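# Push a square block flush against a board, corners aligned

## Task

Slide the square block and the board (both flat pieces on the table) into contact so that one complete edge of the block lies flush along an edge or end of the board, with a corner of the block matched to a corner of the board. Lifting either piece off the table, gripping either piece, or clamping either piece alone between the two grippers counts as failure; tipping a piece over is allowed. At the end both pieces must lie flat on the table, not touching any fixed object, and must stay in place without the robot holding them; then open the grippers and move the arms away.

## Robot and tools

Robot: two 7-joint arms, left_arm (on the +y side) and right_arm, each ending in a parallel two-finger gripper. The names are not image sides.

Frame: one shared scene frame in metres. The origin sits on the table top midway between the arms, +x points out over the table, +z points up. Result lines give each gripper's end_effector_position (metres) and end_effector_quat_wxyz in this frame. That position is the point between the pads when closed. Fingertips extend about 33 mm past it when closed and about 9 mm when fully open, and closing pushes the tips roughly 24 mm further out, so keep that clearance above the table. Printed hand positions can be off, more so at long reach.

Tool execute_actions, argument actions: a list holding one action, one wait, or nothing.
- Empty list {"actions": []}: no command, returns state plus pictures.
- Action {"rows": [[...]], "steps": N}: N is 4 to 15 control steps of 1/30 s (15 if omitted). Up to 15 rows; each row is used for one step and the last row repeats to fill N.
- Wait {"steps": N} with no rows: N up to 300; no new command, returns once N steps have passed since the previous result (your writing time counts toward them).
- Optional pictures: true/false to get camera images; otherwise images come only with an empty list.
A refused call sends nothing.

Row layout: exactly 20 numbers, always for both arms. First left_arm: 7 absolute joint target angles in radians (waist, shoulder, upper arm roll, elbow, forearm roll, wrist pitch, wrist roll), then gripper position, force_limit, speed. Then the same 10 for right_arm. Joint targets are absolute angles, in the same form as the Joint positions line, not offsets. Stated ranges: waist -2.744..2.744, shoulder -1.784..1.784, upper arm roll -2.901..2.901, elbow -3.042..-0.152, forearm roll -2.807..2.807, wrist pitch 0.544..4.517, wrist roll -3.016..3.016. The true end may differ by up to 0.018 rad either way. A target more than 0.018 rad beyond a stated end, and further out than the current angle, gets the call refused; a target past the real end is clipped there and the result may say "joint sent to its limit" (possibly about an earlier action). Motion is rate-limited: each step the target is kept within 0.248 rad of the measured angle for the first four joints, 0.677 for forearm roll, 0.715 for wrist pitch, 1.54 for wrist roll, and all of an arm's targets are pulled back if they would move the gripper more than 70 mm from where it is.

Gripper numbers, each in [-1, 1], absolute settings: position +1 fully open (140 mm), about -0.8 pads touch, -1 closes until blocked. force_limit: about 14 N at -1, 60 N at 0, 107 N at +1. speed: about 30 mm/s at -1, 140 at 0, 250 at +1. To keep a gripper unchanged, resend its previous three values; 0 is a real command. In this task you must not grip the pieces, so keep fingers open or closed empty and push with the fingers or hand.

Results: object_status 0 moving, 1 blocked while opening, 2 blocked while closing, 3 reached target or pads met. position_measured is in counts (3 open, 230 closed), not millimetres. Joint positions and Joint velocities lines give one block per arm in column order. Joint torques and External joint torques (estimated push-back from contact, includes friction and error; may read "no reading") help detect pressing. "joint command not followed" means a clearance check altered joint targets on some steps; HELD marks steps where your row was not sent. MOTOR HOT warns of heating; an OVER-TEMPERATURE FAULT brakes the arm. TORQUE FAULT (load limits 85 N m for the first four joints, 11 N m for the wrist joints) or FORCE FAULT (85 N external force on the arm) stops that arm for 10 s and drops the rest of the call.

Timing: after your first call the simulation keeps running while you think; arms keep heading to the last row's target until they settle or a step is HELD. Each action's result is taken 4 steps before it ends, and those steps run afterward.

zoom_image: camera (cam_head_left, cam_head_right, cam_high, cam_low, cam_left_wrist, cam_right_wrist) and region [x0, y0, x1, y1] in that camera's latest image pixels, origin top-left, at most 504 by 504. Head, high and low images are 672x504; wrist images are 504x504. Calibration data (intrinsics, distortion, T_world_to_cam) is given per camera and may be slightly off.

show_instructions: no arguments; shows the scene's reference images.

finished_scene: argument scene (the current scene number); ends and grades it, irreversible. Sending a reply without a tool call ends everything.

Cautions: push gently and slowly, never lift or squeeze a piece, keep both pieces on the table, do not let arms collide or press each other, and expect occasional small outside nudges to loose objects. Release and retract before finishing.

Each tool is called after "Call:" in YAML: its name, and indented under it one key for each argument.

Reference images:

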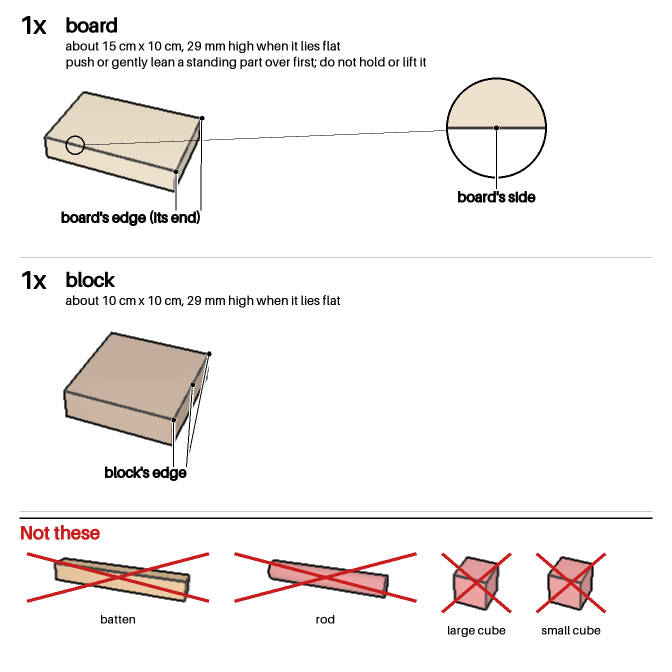

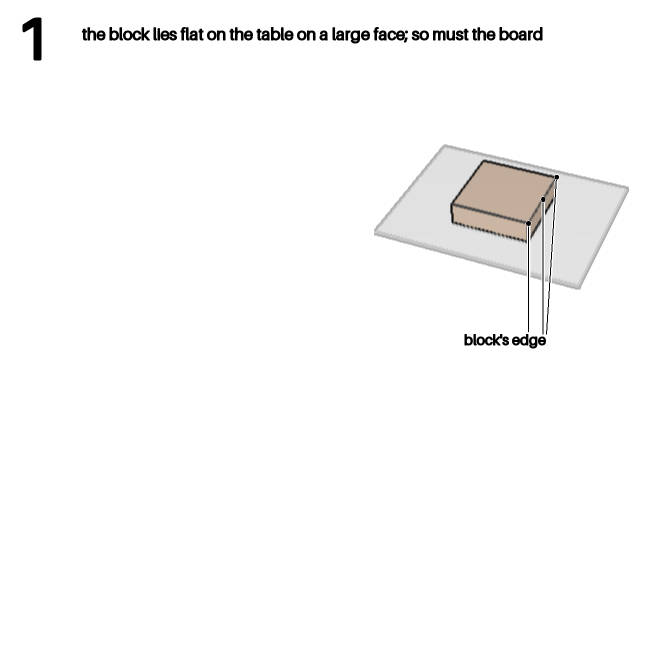

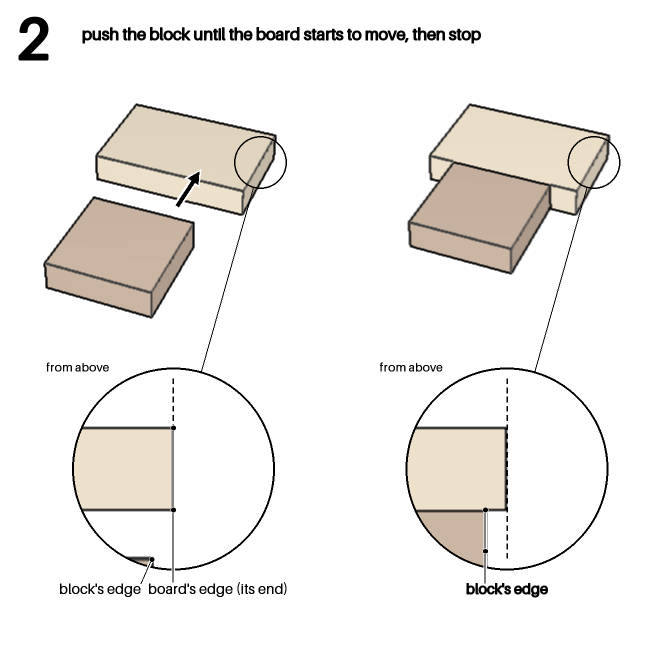

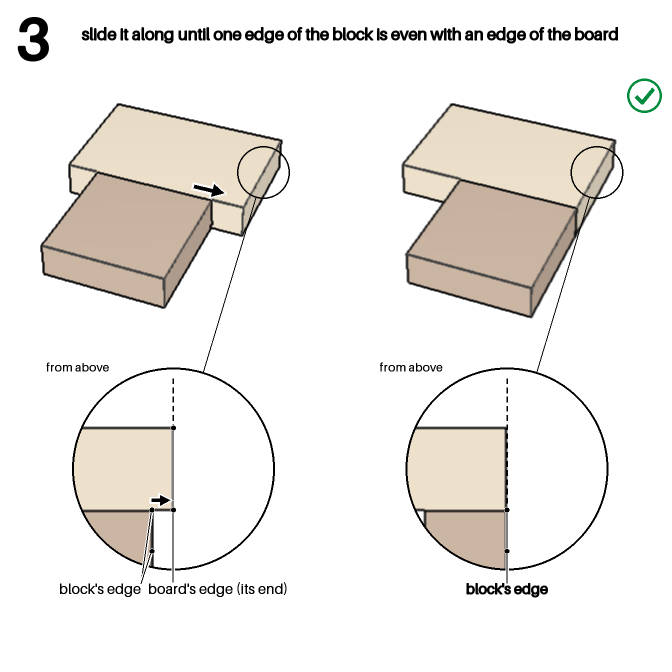

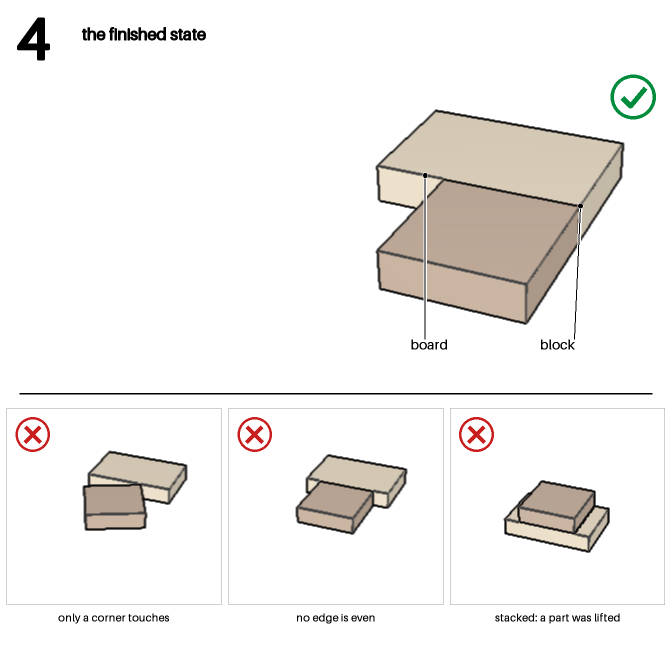

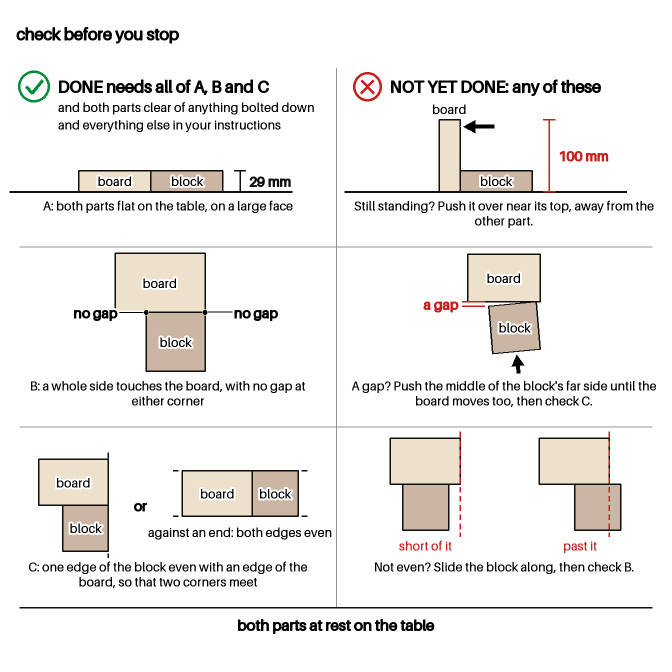

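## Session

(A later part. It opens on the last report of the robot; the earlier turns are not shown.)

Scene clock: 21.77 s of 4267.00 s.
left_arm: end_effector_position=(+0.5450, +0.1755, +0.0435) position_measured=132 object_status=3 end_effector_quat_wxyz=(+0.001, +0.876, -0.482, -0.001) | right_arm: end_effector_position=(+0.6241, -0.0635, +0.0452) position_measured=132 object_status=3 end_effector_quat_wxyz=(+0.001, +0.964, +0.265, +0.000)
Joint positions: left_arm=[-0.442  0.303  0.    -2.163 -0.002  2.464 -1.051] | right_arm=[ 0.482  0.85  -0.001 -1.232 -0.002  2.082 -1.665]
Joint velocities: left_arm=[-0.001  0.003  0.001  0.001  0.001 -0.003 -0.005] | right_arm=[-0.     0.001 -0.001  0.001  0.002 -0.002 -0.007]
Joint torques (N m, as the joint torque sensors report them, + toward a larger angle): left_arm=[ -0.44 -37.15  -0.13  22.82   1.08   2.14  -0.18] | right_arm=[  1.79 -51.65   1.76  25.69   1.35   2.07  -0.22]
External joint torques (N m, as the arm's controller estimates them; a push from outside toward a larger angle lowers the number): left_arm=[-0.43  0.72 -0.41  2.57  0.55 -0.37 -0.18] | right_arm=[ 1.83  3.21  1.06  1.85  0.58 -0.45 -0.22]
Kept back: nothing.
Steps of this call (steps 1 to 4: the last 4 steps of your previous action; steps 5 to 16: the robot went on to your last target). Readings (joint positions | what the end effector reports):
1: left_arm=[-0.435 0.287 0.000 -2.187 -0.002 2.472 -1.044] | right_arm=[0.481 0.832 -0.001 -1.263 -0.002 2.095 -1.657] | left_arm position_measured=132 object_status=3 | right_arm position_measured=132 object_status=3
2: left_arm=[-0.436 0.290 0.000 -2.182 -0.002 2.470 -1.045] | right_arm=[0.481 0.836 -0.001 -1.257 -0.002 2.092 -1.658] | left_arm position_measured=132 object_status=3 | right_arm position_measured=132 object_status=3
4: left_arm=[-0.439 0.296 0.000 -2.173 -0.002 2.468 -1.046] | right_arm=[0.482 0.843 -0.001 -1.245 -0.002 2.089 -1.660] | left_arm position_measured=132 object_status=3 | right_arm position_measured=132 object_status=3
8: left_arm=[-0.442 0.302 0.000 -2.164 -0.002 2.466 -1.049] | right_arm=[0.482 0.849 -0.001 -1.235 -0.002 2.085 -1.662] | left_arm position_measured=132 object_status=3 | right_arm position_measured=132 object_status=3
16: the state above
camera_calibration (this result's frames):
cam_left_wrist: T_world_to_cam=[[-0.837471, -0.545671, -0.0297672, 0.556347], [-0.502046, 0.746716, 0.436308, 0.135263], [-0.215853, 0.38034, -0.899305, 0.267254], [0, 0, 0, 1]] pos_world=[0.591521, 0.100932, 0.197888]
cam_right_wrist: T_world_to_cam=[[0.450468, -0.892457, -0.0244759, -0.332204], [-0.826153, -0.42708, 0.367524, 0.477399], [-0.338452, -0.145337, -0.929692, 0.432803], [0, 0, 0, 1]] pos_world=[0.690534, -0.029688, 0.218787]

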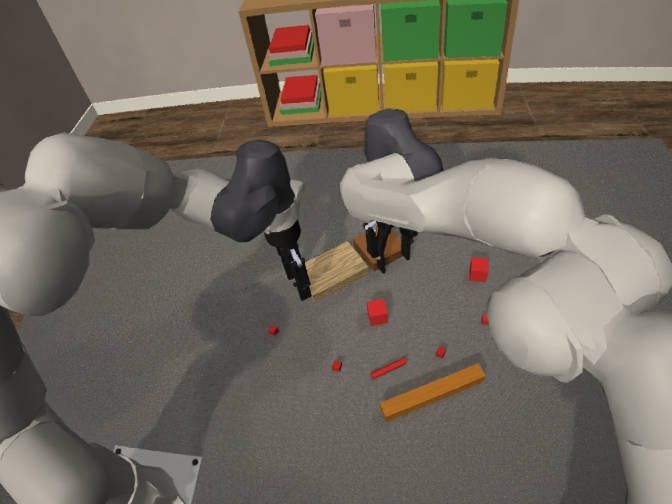

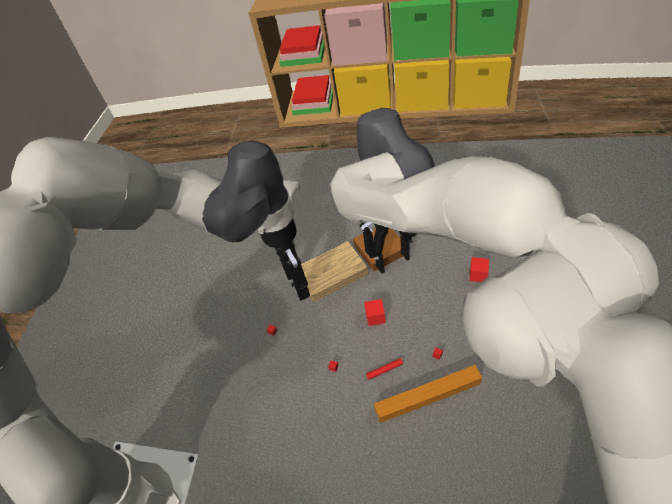

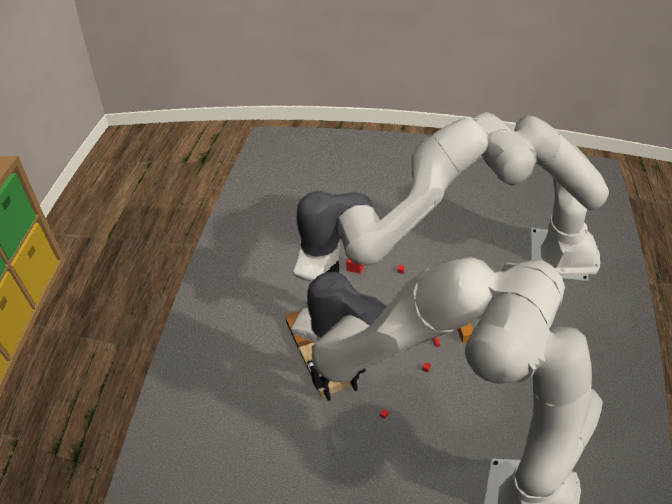

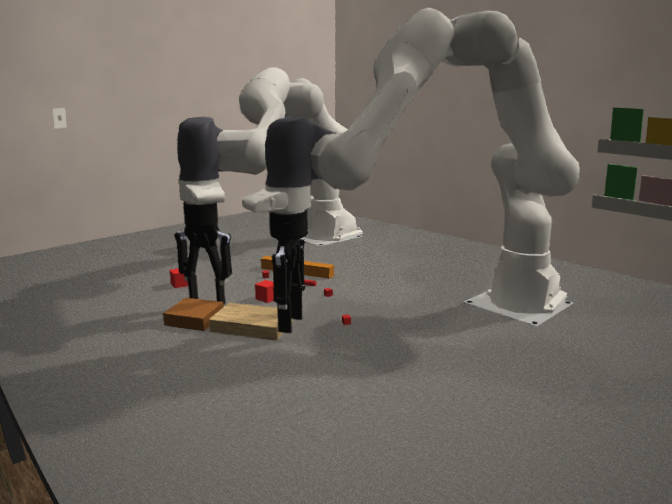

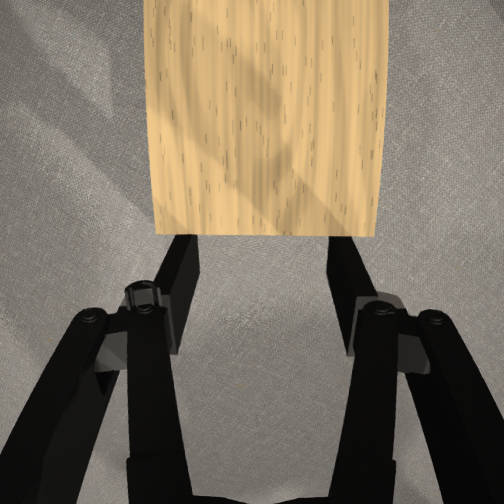

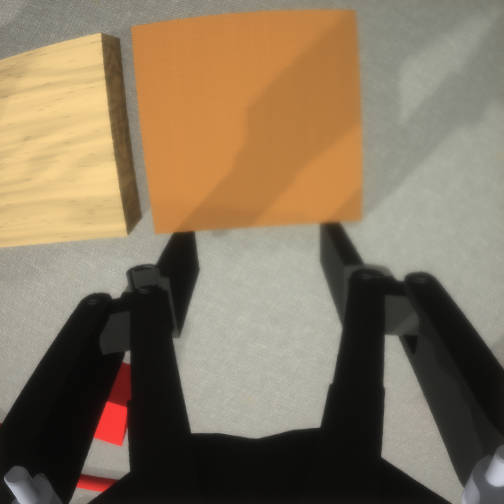

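Call:
execute_actions:
  actions:
    - {"rows": [ [-0.445,0.308,0,-2.156,0,2.459,-1.061,-0.03,0,0,0.483,0.844,0,-1.241,0,2.088,-1.667,-0.03,0,0], [-0.446,0.311,0,-2.151,0,2.457,-1.063,-0.03,0,0,0.483,0.838,0,-1.252,0,2.094,-1.667,-0.03,0,0], [-0.448,0.315,0,-2.146,0,2.455,-1.065,-0.03,0,0,0.482,0.831,0,-1.264,0,2.100,-1.667,-0.03,0,0], [-0.449,0.318,0,-2.141,0,2.453,-1.067,-0.03,0,0,0.482,0.825,0,-1.275,0,2.106,-1.667,-0.03,0,0], [-0.450,0.321,0,-2.136,0,2.451,-1.068,-0.03,0,0,0.482,0.818,0,-1.287,0,2.112,-1.667,-0.03,0,0], [-0.452,0.324,0,-2.131,0,2.449,-1.070,-0.03,0,0,0.482,0.812,0,-1.298,0,2.118,-1.667,-0.03,0,0], [-0.453,0.327,0,-2.126,0,2.447,-1.071,-0.03,0,0,0.482,0.805,0,-1.310,0,2.123,-1.667,-0.03,0,0], [-0.454,0.330,0,-2.122,0,2.445,-1.072,-0.03,0,0,0.482,0.799,0,-1.3216,0,2.128,-1.667,-0.03,0,0], [-0.455,0.332,0,-2.118,0,2.444,-1.073,-0.03,0,0,0.482,0.799,0,-1.3216,0,2.128,-1.667,-0.03,0,0], [-0.456,0.335,0,-2.114,0,2.442,-1.074,-0.03,0,0,0.482,0.799,0,-1.3216,0,2.128,-1.667,-0.03,0,0], [-0.457,0.337,0,-2.110,0,2.441,-1.075,-0.03,0,0,0.482,0.799,0,-1.3216,0,2.128,-1.667,-0.03,0,0], [-0.458,0.339,0,-2.107,0,2.440,-1.075,-0.03,0,0,0.482,0.799,0,-1.3216,0,2.128,-1.667,-0.03,0,0], [-0.459,0.341,0,-2.104,0,2.439,-1.075,-0.03,0,0,0.482,0.799,0,-1.3216,0,2.128,-1.667,-0.03,0,0], [-0.460,0.343,0,-2.101,0,2.4386,-1.075,-0.03,0,0,0.482,0.799,0,-1.3216,0,2.128,-1.667,-0.03,0,0], [-0.4604,0.3447,0,-2.0978,0,2.4386,-1.075,-0.03,0,0,0.482,0.799,0,-1.3216,0,2.128,-1.667,-0.03,0,0] ], "steps": 15}

Call:
execute_actions:
  actions:
    - {"steps": 14}
  pictures: true

Call:
zoom_image:
  camera: "cam_right_wrist"
  region: [50, 0, 300, 250]

Scene clock: 22.73 s of 4267.00 s.
left_arm: end_effector_position=(+0.5520, +0.1647, +0.0435) position_measured=132 object_status=3 end_effector_quat_wxyz=(+0.001, +0.876, -0.482, -0.000) | right_arm: end_effector_position=(+0.6130, -0.0687, +0.0454) position_measured=132 object_status=3 end_effector_quat_wxyz=(+0.002, +0.964, +0.266, -0.001)
Joint positions: left_arm=[-0.453  0.329  0.    -2.121 -0.002  2.45  -1.062] | right_arm=[ 0.482  0.804 -0.001 -1.312 -0.002  2.113 -1.667]
Joint velocities: left_arm=[-0.032  0.072  0.     0.115 -0.001 -0.038 -0.027] | right_arm=[-0.001 -0.052  0.001 -0.083 -0.001  0.066 -0.002]
Joint torques (N m, as the joint torque sensors report them, + toward a larger angle): left_arm=[ -0.19 -38.31   0.    22.41   1.08   2.09  -0.15] | right_arm=[  0.42 -52.18   1.75  22.34   1.27   3.17  -0.01]
External joint torques (N m, as the arm's controller estimates them; a push from outside toward a larger angle lowers the number): left_arm=[-0.53  1.19 -0.47  2.39  0.55 -0.35 -0.14] | right_arm=[ 0.5   1.12  1.11 -1.31  0.52  0.64 -0.01]
Steps of this call (steps 1 to 15: the robot went on to your last target; steps 16 to 18: nothing new was sent; steps 19 to 29: the first 11 steps of this action). Readings (joint positions | what the end effector reports):
19: left_arm=[-0.442 0.303 0.000 -2.162 -0.002 2.463 -1.053] | right_arm=[0.482 0.849 -0.001 -1.234 -0.002 2.082 -1.667] | left_arm position_measured=132 object_status=3 | right_arm position_measured=132 object_status=3
20: left_arm=[-0.443 0.305 0.000 -2.159 -0.002 2.462 -1.053] | right_arm=[0.482 0.846 -0.001 -1.239 -0.002 2.084 -1.667] | left_arm position_measured=132 object_status=3 | right_arm position_measured=132 object_status=3
22: left_arm=[-0.444 0.310 0.000 -2.152 -0.002 2.460 -1.055] | right_arm=[0.482 0.838 -0.001 -1.254 -0.002 2.089 -1.667] | left_arm position_measured=132 object_status=3 | right_arm position_measured=132 object_status=3
26: left_arm=[-0.450 0.321 0.000 -2.134 -0.002 2.454 -1.059] | right_arm=[0.482 0.814 -0.001 -1.296 -0.002 2.104 -1.667] | left_arm position_measured=132 object_status=3 | right_arm position_measured=132 object_status=3
29: the state above

Scene clock: 23.20 s of 4267.00 s.
left_arm: end_effector_position=(+0.5549, +0.1595, +0.0436) position_measured=132 object_status=3 end_effector_quat_wxyz=(+0.001, +0.876, -0.481, -0.001) | right_arm: end_effector_position=(+0.6141, -0.0682, +0.0456) position_measured=132 object_status=3 end_effector_quat_wxyz=(+0.001, +0.964, +0.266, +0.002)
Joint positions: left_arm=[-0.458  0.342  0.    -2.1   -0.002  2.441 -1.068] | right_arm=[ 0.482  0.801 -0.001 -1.319 -0.002  2.123 -1.667]
Joint velocities: left_arm=[ 0.     0.002 -0.001  0.002  0.    -0.002 -0.005] | right_arm=[-0.    -0.001  0.002 -0.    -0.     0.005  0.   ]
Joint torques (N m, as the joint torque sensors report them, + toward a larger angle): left_arm=[ -0.62 -38.18  -0.18  23.08   1.07   2.14  -0.17] | right_arm=[ -0.35 -53.34   1.83  22.21   1.28   3.28  -0.13]
External joint torques (N m, as the arm's controller estimates them; a push from outside toward a larger angle lowers the number): left_arm=[-0.6   1.22 -0.49  2.5   0.52 -0.37 -0.17] | right_arm=[-0.52  0.53  1.02 -1.47  0.52  0.75 -0.13]
Kept back: nothing.
Steps of this call (steps 1 to 4: the last 4 steps of your previous action; steps 5 to 14: the robot went on to your last target). Readings (joint positions | what the end effector reports):
1: left_arm=[-0.454 0.332 0.000 -2.117 -0.002 2.448 -1.063] | right_arm=[0.482 0.803 -0.001 -1.315 -0.002 2.115 -1.667] | left_arm position_measured=132 object_status=3 | right_arm position_measured=132 object_status=3
2: left_arm=[-0.455 0.334 0.000 -2.114 -0.002 2.447 -1.063] | right_arm=[0.482 0.802 -0.001 -1.316 -0.002 2.116 -1.667] | left_arm position_measured=132 object_status=3 | right_arm position_measured=132 object_status=3
4: left_arm=[-0.457 0.338 0.000 -2.107 -0.002 2.444 -1.065] | right_arm=[0.482 0.801 -0.001 -1.318 -0.002 2.119 -1.667] | left_arm position_measured=132 object_status=3 | right_arm position_measured=132 object_status=3
8: left_arm=[-0.458 0.342 0.000 -2.101 -0.002 2.442 -1.067] | right_arm=[0.482 0.801 -0.001 -1.319 -0.002 2.122 -1.667] | left_arm position_measured=132 object_status=3 | right_arm position_measured=132 object_status=3
14: the state above
camera_calibration (this result's frames):
cam_left_wrist: T_world_to_cam=[[-0.837184, -0.546116, -0.0296679, 0.555854], [-0.502343, 0.746365, 0.436567, 0.152407], [-0.216273, 0.380391, -0.899182, 0.27575], [0, 0, 0, 1]] pos_world=[0.60155, 0.0849166, 0.197905]
cam_right_wrist: T_world_to_cam=[[0.452202, -0.89158, -0.024483, -0.332859], [-0.826466, -0.429182, 0.364357, 0.467128], [-0.335361, -0.144528, -0.930938, 0.427328], [0, 0, 0, 1]] pos_world=[0.679894, -0.0345257, 0.219465]

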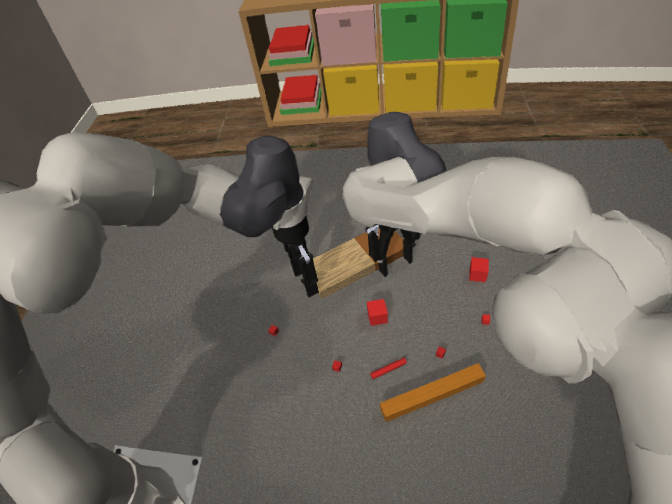

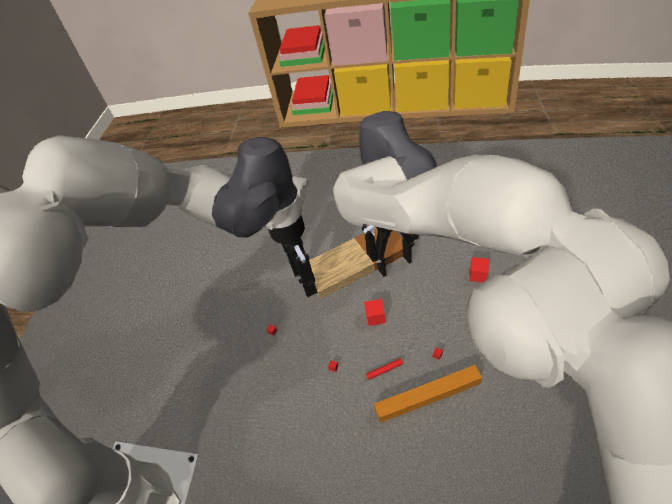

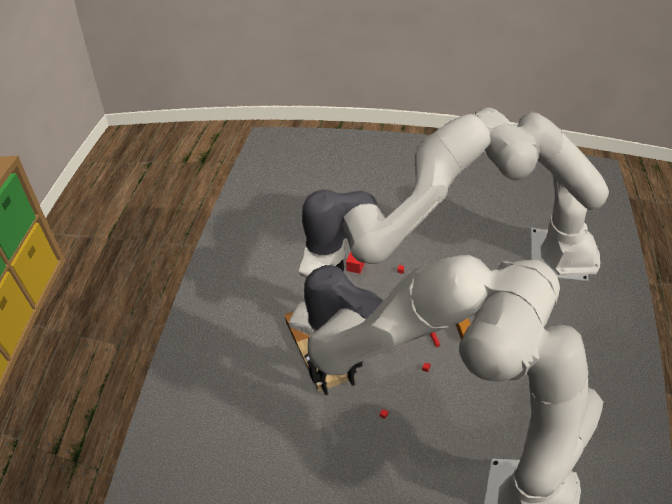

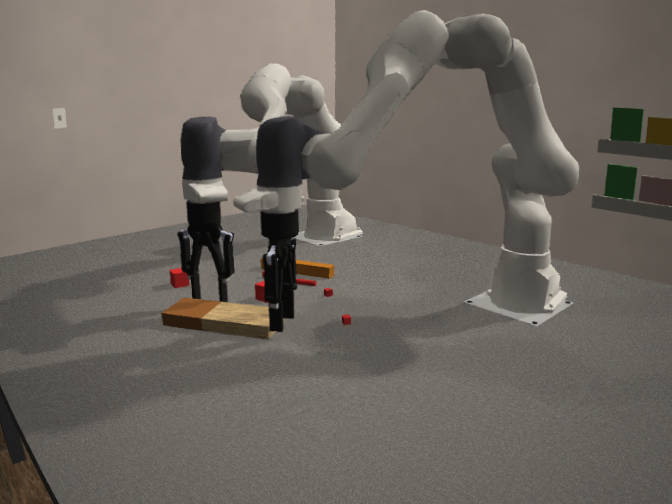

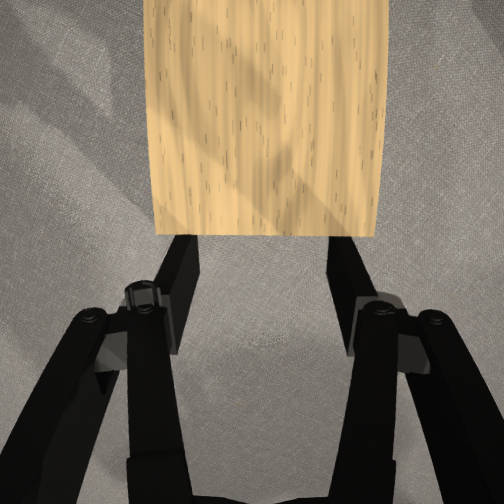

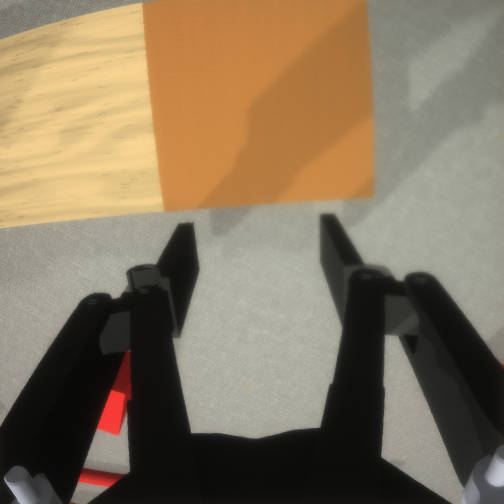

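Region (50, 0, 300, 250) of cam_right_wrist's 504x504 image, scaled by 2.016, with more detail than that image has.

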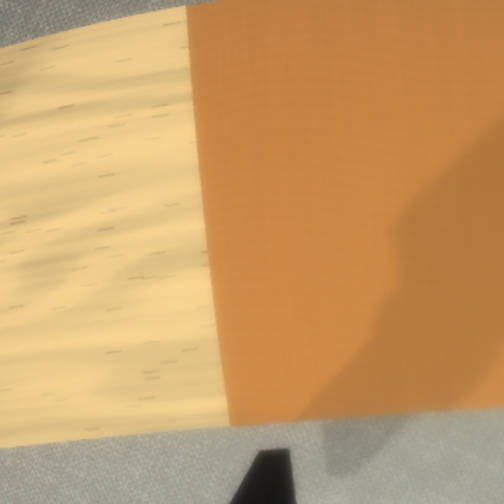

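Call:
execute_actions:
  actions:
    - {"rows": [ [-0.456,0.338,0,-2.105,0,2.44,-1.068,-0.03,0,0,0.482,0.788,0,-1.335,0,2.125,-1.667,-0.03,0,0], [-0.452,0.330,0,-2.115,0,2.44,-1.067,-0.03,0,0,0.482,0.775,0,-1.352,0,2.127,-1.667,-0.03,0,0], [-0.448,0.320,0,-2.127,0,2.44,-1.065,-0.03,0,0,0.481,0.760,0,-1.371,0,2.129,-1.667,-0.03,0,0], [-0.444,0.308,0,-2.140,0,2.44,-1.063,-0.03,0,0,0.481,0.742,0,-1.392,0,2.131,-1.667,-0.03,0,0], [-0.440,0.294,0,-2.154,0,2.44,-1.061,-0.03,0,0,0.480,0.722,0,-1.415,0,2.133,-1.667,-0.03,0,0], [-0.435,0.278,0,-2.168,0,2.44,-1.058,-0.03,0,0,0.479,0.700,0,-1.440,0,2.136,-1.667,-0.03,0,0], [-0.430,0.260,0,-2.183,0,2.438,-1.055,-0.03,0,0,0.478,0.676,0,-1.466,0,2.139,-1.667,-0.03,0,0], [-0.424,0.240,0,-2.198,0,2.435,-1.052,-0.03,0,0,0.476,0.650,0,-1.494,0,2.142,-1.667,-0.03,0,0], [-0.417,0.218,0,-2.214,0,2.430,-1.049,-0.03,0,0,0.473,0.622,0,-1.524,0,2.145,-1.667,-0.03,0,0], [-0.409,0.194,0,-2.230,0,2.422,-1.046,-0.03,0,0,0.469,0.592,0,-1.556,0,2.148,-1.667,-0.03,0,0], [-0.400,0.168,0,-2.245,0,2.412,-1.04,-0.03,0,0,0.464,0.560,0,-1.590,0,2.151,-1.667,-0.03,0,0], [-0.388,0.142,0,-2.258,0,2.398,-1.04,-0.03,0,0,0.457,0.527,0,-1.625,0,2.154,-1.667,-0.03,0,0], [-0.375,0.116,0,-2.270,0,2.382,-1.04,-0.03,0,0,0.448,0.494,0,-1.660,0,2.157,-1.667,-0.03,0,0], [-0.360,0.090,0,-2.280,0,2.365,-1.04,-0.03,0,0,0.438,0.461,0,-1.695,0,2.160,-1.667,-0.03,0,0], [-0.345,0.064,0,-2.290,0,2.348,-1.04,-0.03,0,0,0.427,0.428,0,-1.730,0,2.163,-1.667,-0.03,0,0] ], "steps": 15}

Call:
execute_actions:
  actions:
    - {"rows": [ [-0.325,0.038,0,-2.299,0,2.331,-1.04,-0.03,0,0,0.412,0.392,0,-1.768,0,2.166,-1.667,-0.03,0,0], [-0.305,0.012,0,-2.308,0,2.314,-1.04,-0.03,0,0,0.396,0.356,0,-1.806,0,2.169,-1.667,-0.03,0,0], [-0.285,-0.014,0,-2.317,0,2.297,-1.04,-0.03,0,0,0.380,0.320,0,-1.844,0,2.172,-1.667,-0.03,0,0], [-0.265,-0.040,0,-2.326,0,2.280,-1.04,-0.03,0,0,0.364,0.284,0,-1.882,0,2.175,-1.667,-0.03,0,0], [-0.245,-0.066,0,-2.335,0,2.263,-1.04,-0.03,0,0,0.348,0.248,0,-1.920,0,2.178,-1.667,-0.03,0,0], [-0.225,-0.092,0,-2.344,0,2.246,-1.04,-0.03,0,0,0.332,0.212,0,-1.958,0,2.18,-1.667,-0.03,0,0], [-0.205,-0.118,0,-2.353,0,2.229,-1.04,-0.03,0,0,0.316,0.176,0,-1.996,0,2.18,-1.667,-0.03,0,0], [-0.185,-0.142,0,-2.362,0,2.213,-1.04,-0.03,0,0,0.300,0.140,0,-2.034,0,2.18,-1.667,-0.03,0,0], [-0.167,-0.165,0,-2.370,0,2.199,-1.04,-0.03,0,0,0.284,0.106,0,-2.070,0,2.18,-1.667,-0.03,0,0], [-0.150,-0.186,0,-2.378,0,2.186,-1.04,-0.03,0,0,0.269,0.075,0,-2.103,0,2.18,-1.667,-0.03,0,0], [-0.135,-0.205,0,-2.385,0,2.175,-1.04,-0.03,0,0,0.255,0.048,0,-2.131,0,2.18,-1.667,-0.03,0,0], [-0.122,-0.221,0,-2.390,0,2.166,-1.04,-0.03,0,0,0.243,0.026,0,-2.154,0,2.18,-1.667,-0.03,0,0], [-0.112,-0.234,0,-2.395,0,2.158,-1.04,-0.03,0,0,0.233,0.010,0,-2.170,0,2.18,-1.667,-0.03,0,0], [-0.105,-0.244,0,-2.398,0,2.152,-1.04,-0.03,0,0,0.225,0.002,0,-2.178,0,2.18,-1.667,-0.03,0,0], [-0.1,-0.25,0,-2.4,0,2.15,-1.04,-0.03,0,0,0.22,0.0,0,-2.18,0,2.18,-1.667,-0.03,0,0] ], "steps": 15}

Call:
execute_actions:
  actions:
    - {"steps": 14}
  pictures: true

Call:
zoom_image:
  camera: "cam_head_left"
  region: [300, 210, 420, 310]

Scene clock: 24.53 s of 4267.00 s.
left_arm: end_effector_position=(+0.5360, +0.1942, +0.0652) position_measured=132 object_status=3 end_effector_quat_wxyz=(+0.001, +0.884, -0.467, -0.002) | right_arm: end_effector_position=(+0.5768, -0.0900, +0.0789) position_measured=132 object_status=3 end_effector_quat_wxyz=(+0.002, +0.965, +0.264, -0.008)
Joint positions: left_arm=[-0.418  0.223 -0.001 -2.214 -0.002  2.432 -1.062] | right_arm=[ 0.476  0.626 -0.    -1.526 -0.002  2.136 -1.667]
Joint velocities: left_arm=[ 0.217 -0.654  0.002 -0.423  0.    -0.128  0.057] | right_arm=[-0.084 -0.825  0.004 -0.819 -0.     0.032  0.001]
Joint torques (N m, as the joint torque sensors report them, + toward a larger angle): left_arm=[  1.11 -37.41   0.53  22.97   1.05   2.59   0.3 ] | right_arm=[ -3.59 -47.37   0.9   25.19   1.42   4.15  -0.05]
External joint torques (N m, as the arm's controller estimates them; a push from outside toward a larger angle lowers the number): left_arm=[ 1.45 -2.2  -0.58 -1.04  0.52 -0.58  0.3 ] | right_arm=[-2.02  1.34  1.61 -1.67  0.7   0.67 -0.06]
Steps of this call (steps 1 to 29: the robot went on to your last target; steps 30 to 40: the first 11 steps of this action). Readings (joint positions | what the end effector reports):
30: left_arm=[-0.458 0.342 0.000 -2.101 -0.002 2.440 -1.070] | right_arm=[0.482 0.798 -0.001 -1.323 -0.002 2.124 -1.667] | left_arm position_measured=132 object_status=3 | right_arm position_measured=132 object_status=3
31: left_arm=[-0.458 0.340 0.000 -2.104 -0.002 2.440 -1.070] | right_arm=[0.482 0.793 -0.001 -1.332 -0.002 2.124 -1.667] | left_arm position_measured=132 object_status=3 | right_arm position_measured=132 object_status=3
33: left_arm=[-0.453 0.329 -0.000 -2.119 -0.002 2.440 -1.069] | right_arm=[0.482 0.774 -0.001 -1.359 -0.002 2.125 -1.667] | left_arm position_measured=132 object_status=3 | right_arm position_measured=132 object_status=3
37: left_arm=[-0.437 0.281 -0.001 -2.169 -0.002 2.439 -1.066] | right_arm=[0.481 0.704 -0.001 -1.443 -0.002 2.130 -1.667] | left_arm position_measured=132 object_status=3 | right_arm position_measured=132 object_status=3
40: the state above

Scene clock: 25.03 s of 4267.00 s.
left_arm: end_effector_position=(+0.5239, +0.3353, +0.1817) position_measured=132 object_status=3 end_effector_quat_wxyz=(-0.002, +0.933, -0.360, +0.019) | right_arm: end_effector_position=(+0.4941, -0.2474, +0.1710) position_measured=132 object_status=3 end_effector_quat_wxyz=(+0.001, +0.985, +0.171, +0.001)
Joint positions: left_arm=[-0.171 -0.159  0.001 -2.365 -0.002  2.244 -1.048] | right_arm=[ 0.286  0.113 -0.001 -2.057 -0.002  2.172 -1.667]
Joint velocities: left_arm=[ 0.497 -0.648  0.035 -0.22   0.    -0.406  0.011] | right_arm=[-0.439 -0.914 -0.036 -0.929 -0.001  0.     0.003]
Joint torques (N m, as the joint torque sensors report them, + toward a larger angle): left_arm=[ -2.08 -22.69  -3.37  22.74   1.14   2.12   0.31] | right_arm=[  3.61 -28.62   2.81  24.4    1.26   4.01   0.08]
External joint torques (N m, as the arm's controller estimates them; a push from outside toward a larger angle lowers the number): left_arm=[ 1.31 -2.48 -0.13 -0.1   0.48 -0.63  0.3 ] | right_arm=[-0.07 -0.42 -0.45 -1.39  0.5   0.78  0.09]
Steps of this call (steps 1 to 4: the last 4 steps of your previous action; steps 5 to 15: the first 11 steps of this action). Readings (joint positions | what the end effector reports):
5: left_arm=[-0.362 0.097 -0.002 -2.276 -0.002 2.388 -1.055] | right_arm=[0.442 0.465 0.003 -1.691 -0.002 2.149 -1.667] | left_arm position_measured=132 object_status=3 | right_arm position_measured=132 object_status=3
6: left_arm=[-0.345 0.071 -0.003 -2.286 -0.002 2.375 -1.054] | right_arm=[0.430 0.430 0.003 -1.726 -0.002 2.152 -1.667] | left_arm position_measured=132 object_status=3 | right_arm position_measured=132 object_status=3
8: left_arm=[-0.308 0.018 -0.002 -2.304 -0.002 2.348 -1.052] | right_arm=[0.401 0.359 0.003 -1.800 -0.002 2.158 -1.667] | left_arm position_measured=132 object_status=3 | right_arm position_measured=132 object_status=3
12: left_arm=[-0.228 -0.087 -0.000 -2.340 -0.002 2.289 -1.049] | right_arm=[0.335 0.216 0.001 -1.950 -0.002 2.168 -1.667] | left_arm position_measured=132 object_status=3 | right_arm position_measured=132 object_status=3
15: the state above

Scene clock: 25.50 s of 4267.00 s.
left_arm: end_effector_position=(+0.5005, +0.3733, +0.2007) position_measured=132 object_status=3 end_effector_quat_wxyz=(+0.000, +0.945, -0.328, +0.005) | right_arm: end_effector_position=(+0.4648, -0.2907, +0.1782) position_measured=132 object_status=3 end_effector_quat_wxyz=(+0.001, +0.990, +0.138, -0.002)
Joint positions: left_arm=[-0.102 -0.248  0.002 -2.398 -0.002  2.159 -1.046] | right_arm=[ 0.221  0.002 -0.002 -2.177 -0.002  2.175 -1.667]
Joint velocities: left_arm=[-0.     0.001 -0.003 -0.003 -0.001 -0.038  0.002] | right_arm=[-0.     0.001  0.004 -0.006  0.     0.003  0.001]
Joint torques (N m, as the joint torque sensors report them, + toward a larger angle): left_arm=[  1.44 -23.99  -1.43  23.31   1.12   2.1    0.31] | right_arm=[ -0.54 -31.     1.42  22.39   1.16   3.3    0.09]
External joint torques (N m, as the arm's controller estimates them; a push from outside toward a larger angle lowers the number): left_arm=[ 1.42 -1.39 -1.19 -0.32  0.41 -0.49  0.31] | right_arm=[-0.27  0.12  1.66 -0.93  0.44  0.77  0.09]
Kept back: nothing.
Steps of this call (steps 1 to 4: the last 4 steps of your previous action; steps 5 to 14: the robot went on to your last target). Readings (joint positions | what the end effector reports):
1: left_arm=[-0.155 -0.180 0.002 -2.372 -0.002 2.231 -1.048] | right_arm=[0.271 0.083 -0.002 -2.087 -0.002 2.173 -1.667] | left_arm position_measured=132 object_status=3 | right_arm position_measured=132 object_status=3
2: left_arm=[-0.140 -0.198 0.002 -2.378 -0.002 2.219 -1.047] | right_arm=[0.258 0.058 -0.002 -2.113 -0.002 2.173 -1.667] | left_arm position_measured=132 object_status=3 | right_arm position_measured=132 object_status=3
4: left_arm=[-0.118 -0.227 0.003 -2.388 -0.002 2.198 -1.047] | right_arm=[0.237 0.023 -0.003 -2.148 -0.002 2.174 -1.667] | left_arm position_measured=132 object_status=3 | right_arm position_measured=132 object_status=3
8: left_arm=[-0.103 -0.248 0.003 -2.395 -0.002 2.174 -1.046] | right_arm=[0.222 0.003 -0.004 -2.171 -0.002 2.175 -1.667] | left_arm position_measured=132 object_status=3 | right_arm position_measured=132 object_status=3
14: the state above
camera_calibration (this result's frames):
cam_left_wrist: T_world_to_cam=[[-0.610527, -0.79125, -0.0343678, 0.610754], [-0.724564, 0.540498, 0.427631, 0.0867242], [-0.319787, 0.285982, -0.9033, 0.411845], [0, 0, 0, 1]] pos_world=[0.567422, 0.318605, 0.355924]
cam_right_wrist: T_world_to_cam=[[0.205756, -0.978262, -0.0258525, -0.370934], [-0.906679, -0.200507, 0.37112, 0.302429], [-0.368236, -0.0529202, -0.928225, 0.509974], [0, 0, 0, 1]] pos_world=[0.538319, -0.275243, 0.351544]

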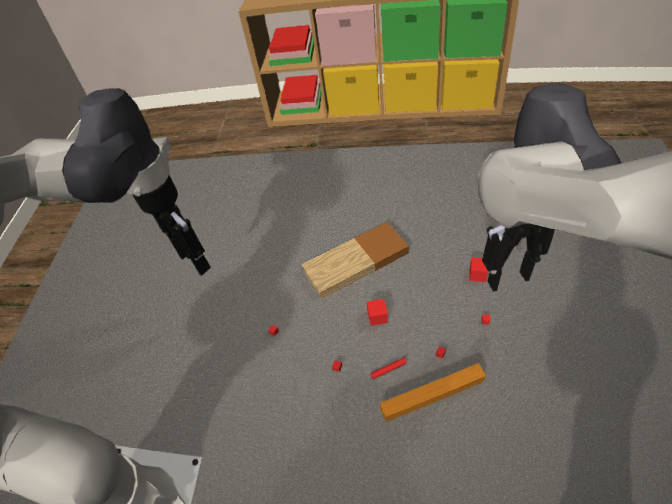

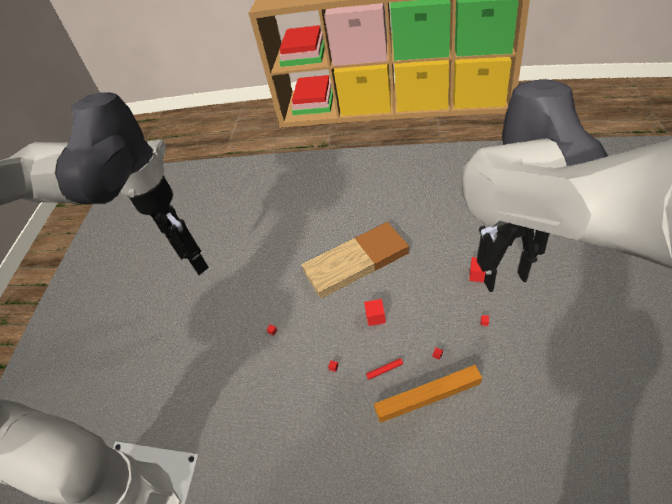

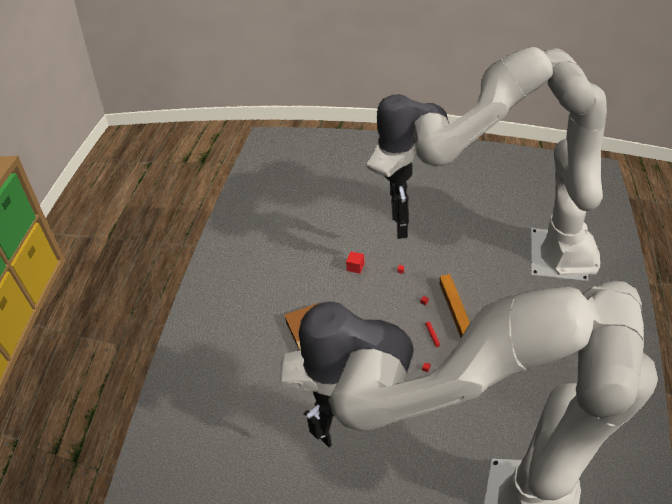

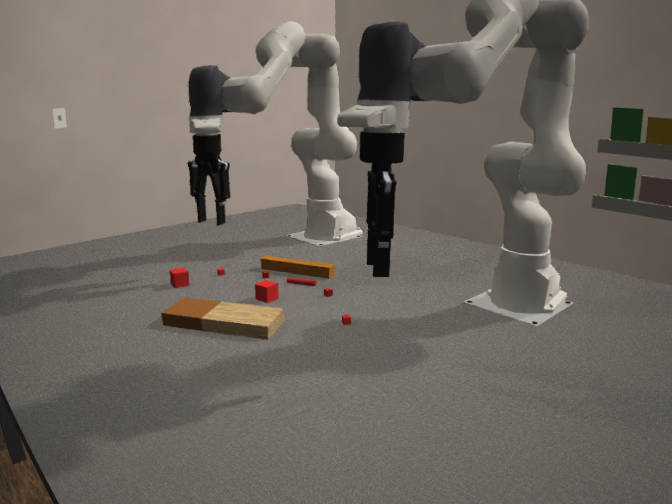

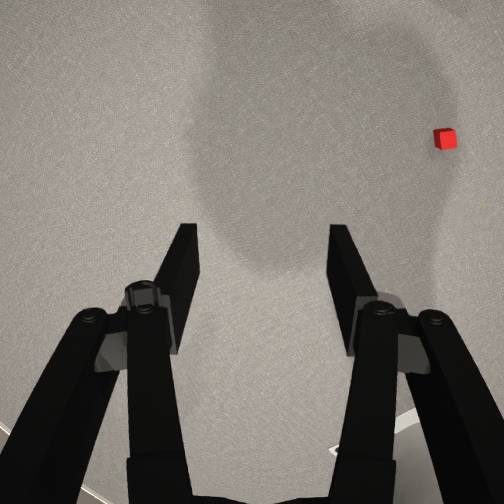

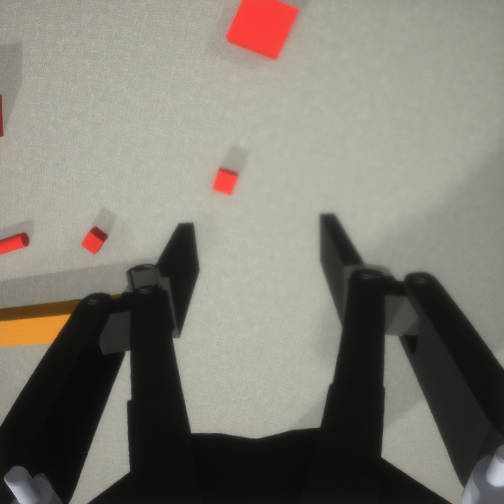

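Region (300, 210, 420, 310) of cam_head_left's 672x504 image, scaled by 4.200, with more detail than that image has.

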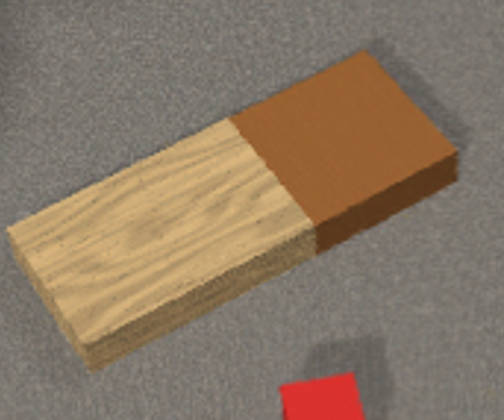

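Call:
finished_scene:
  scene: 1

The scene is finished: the task was done.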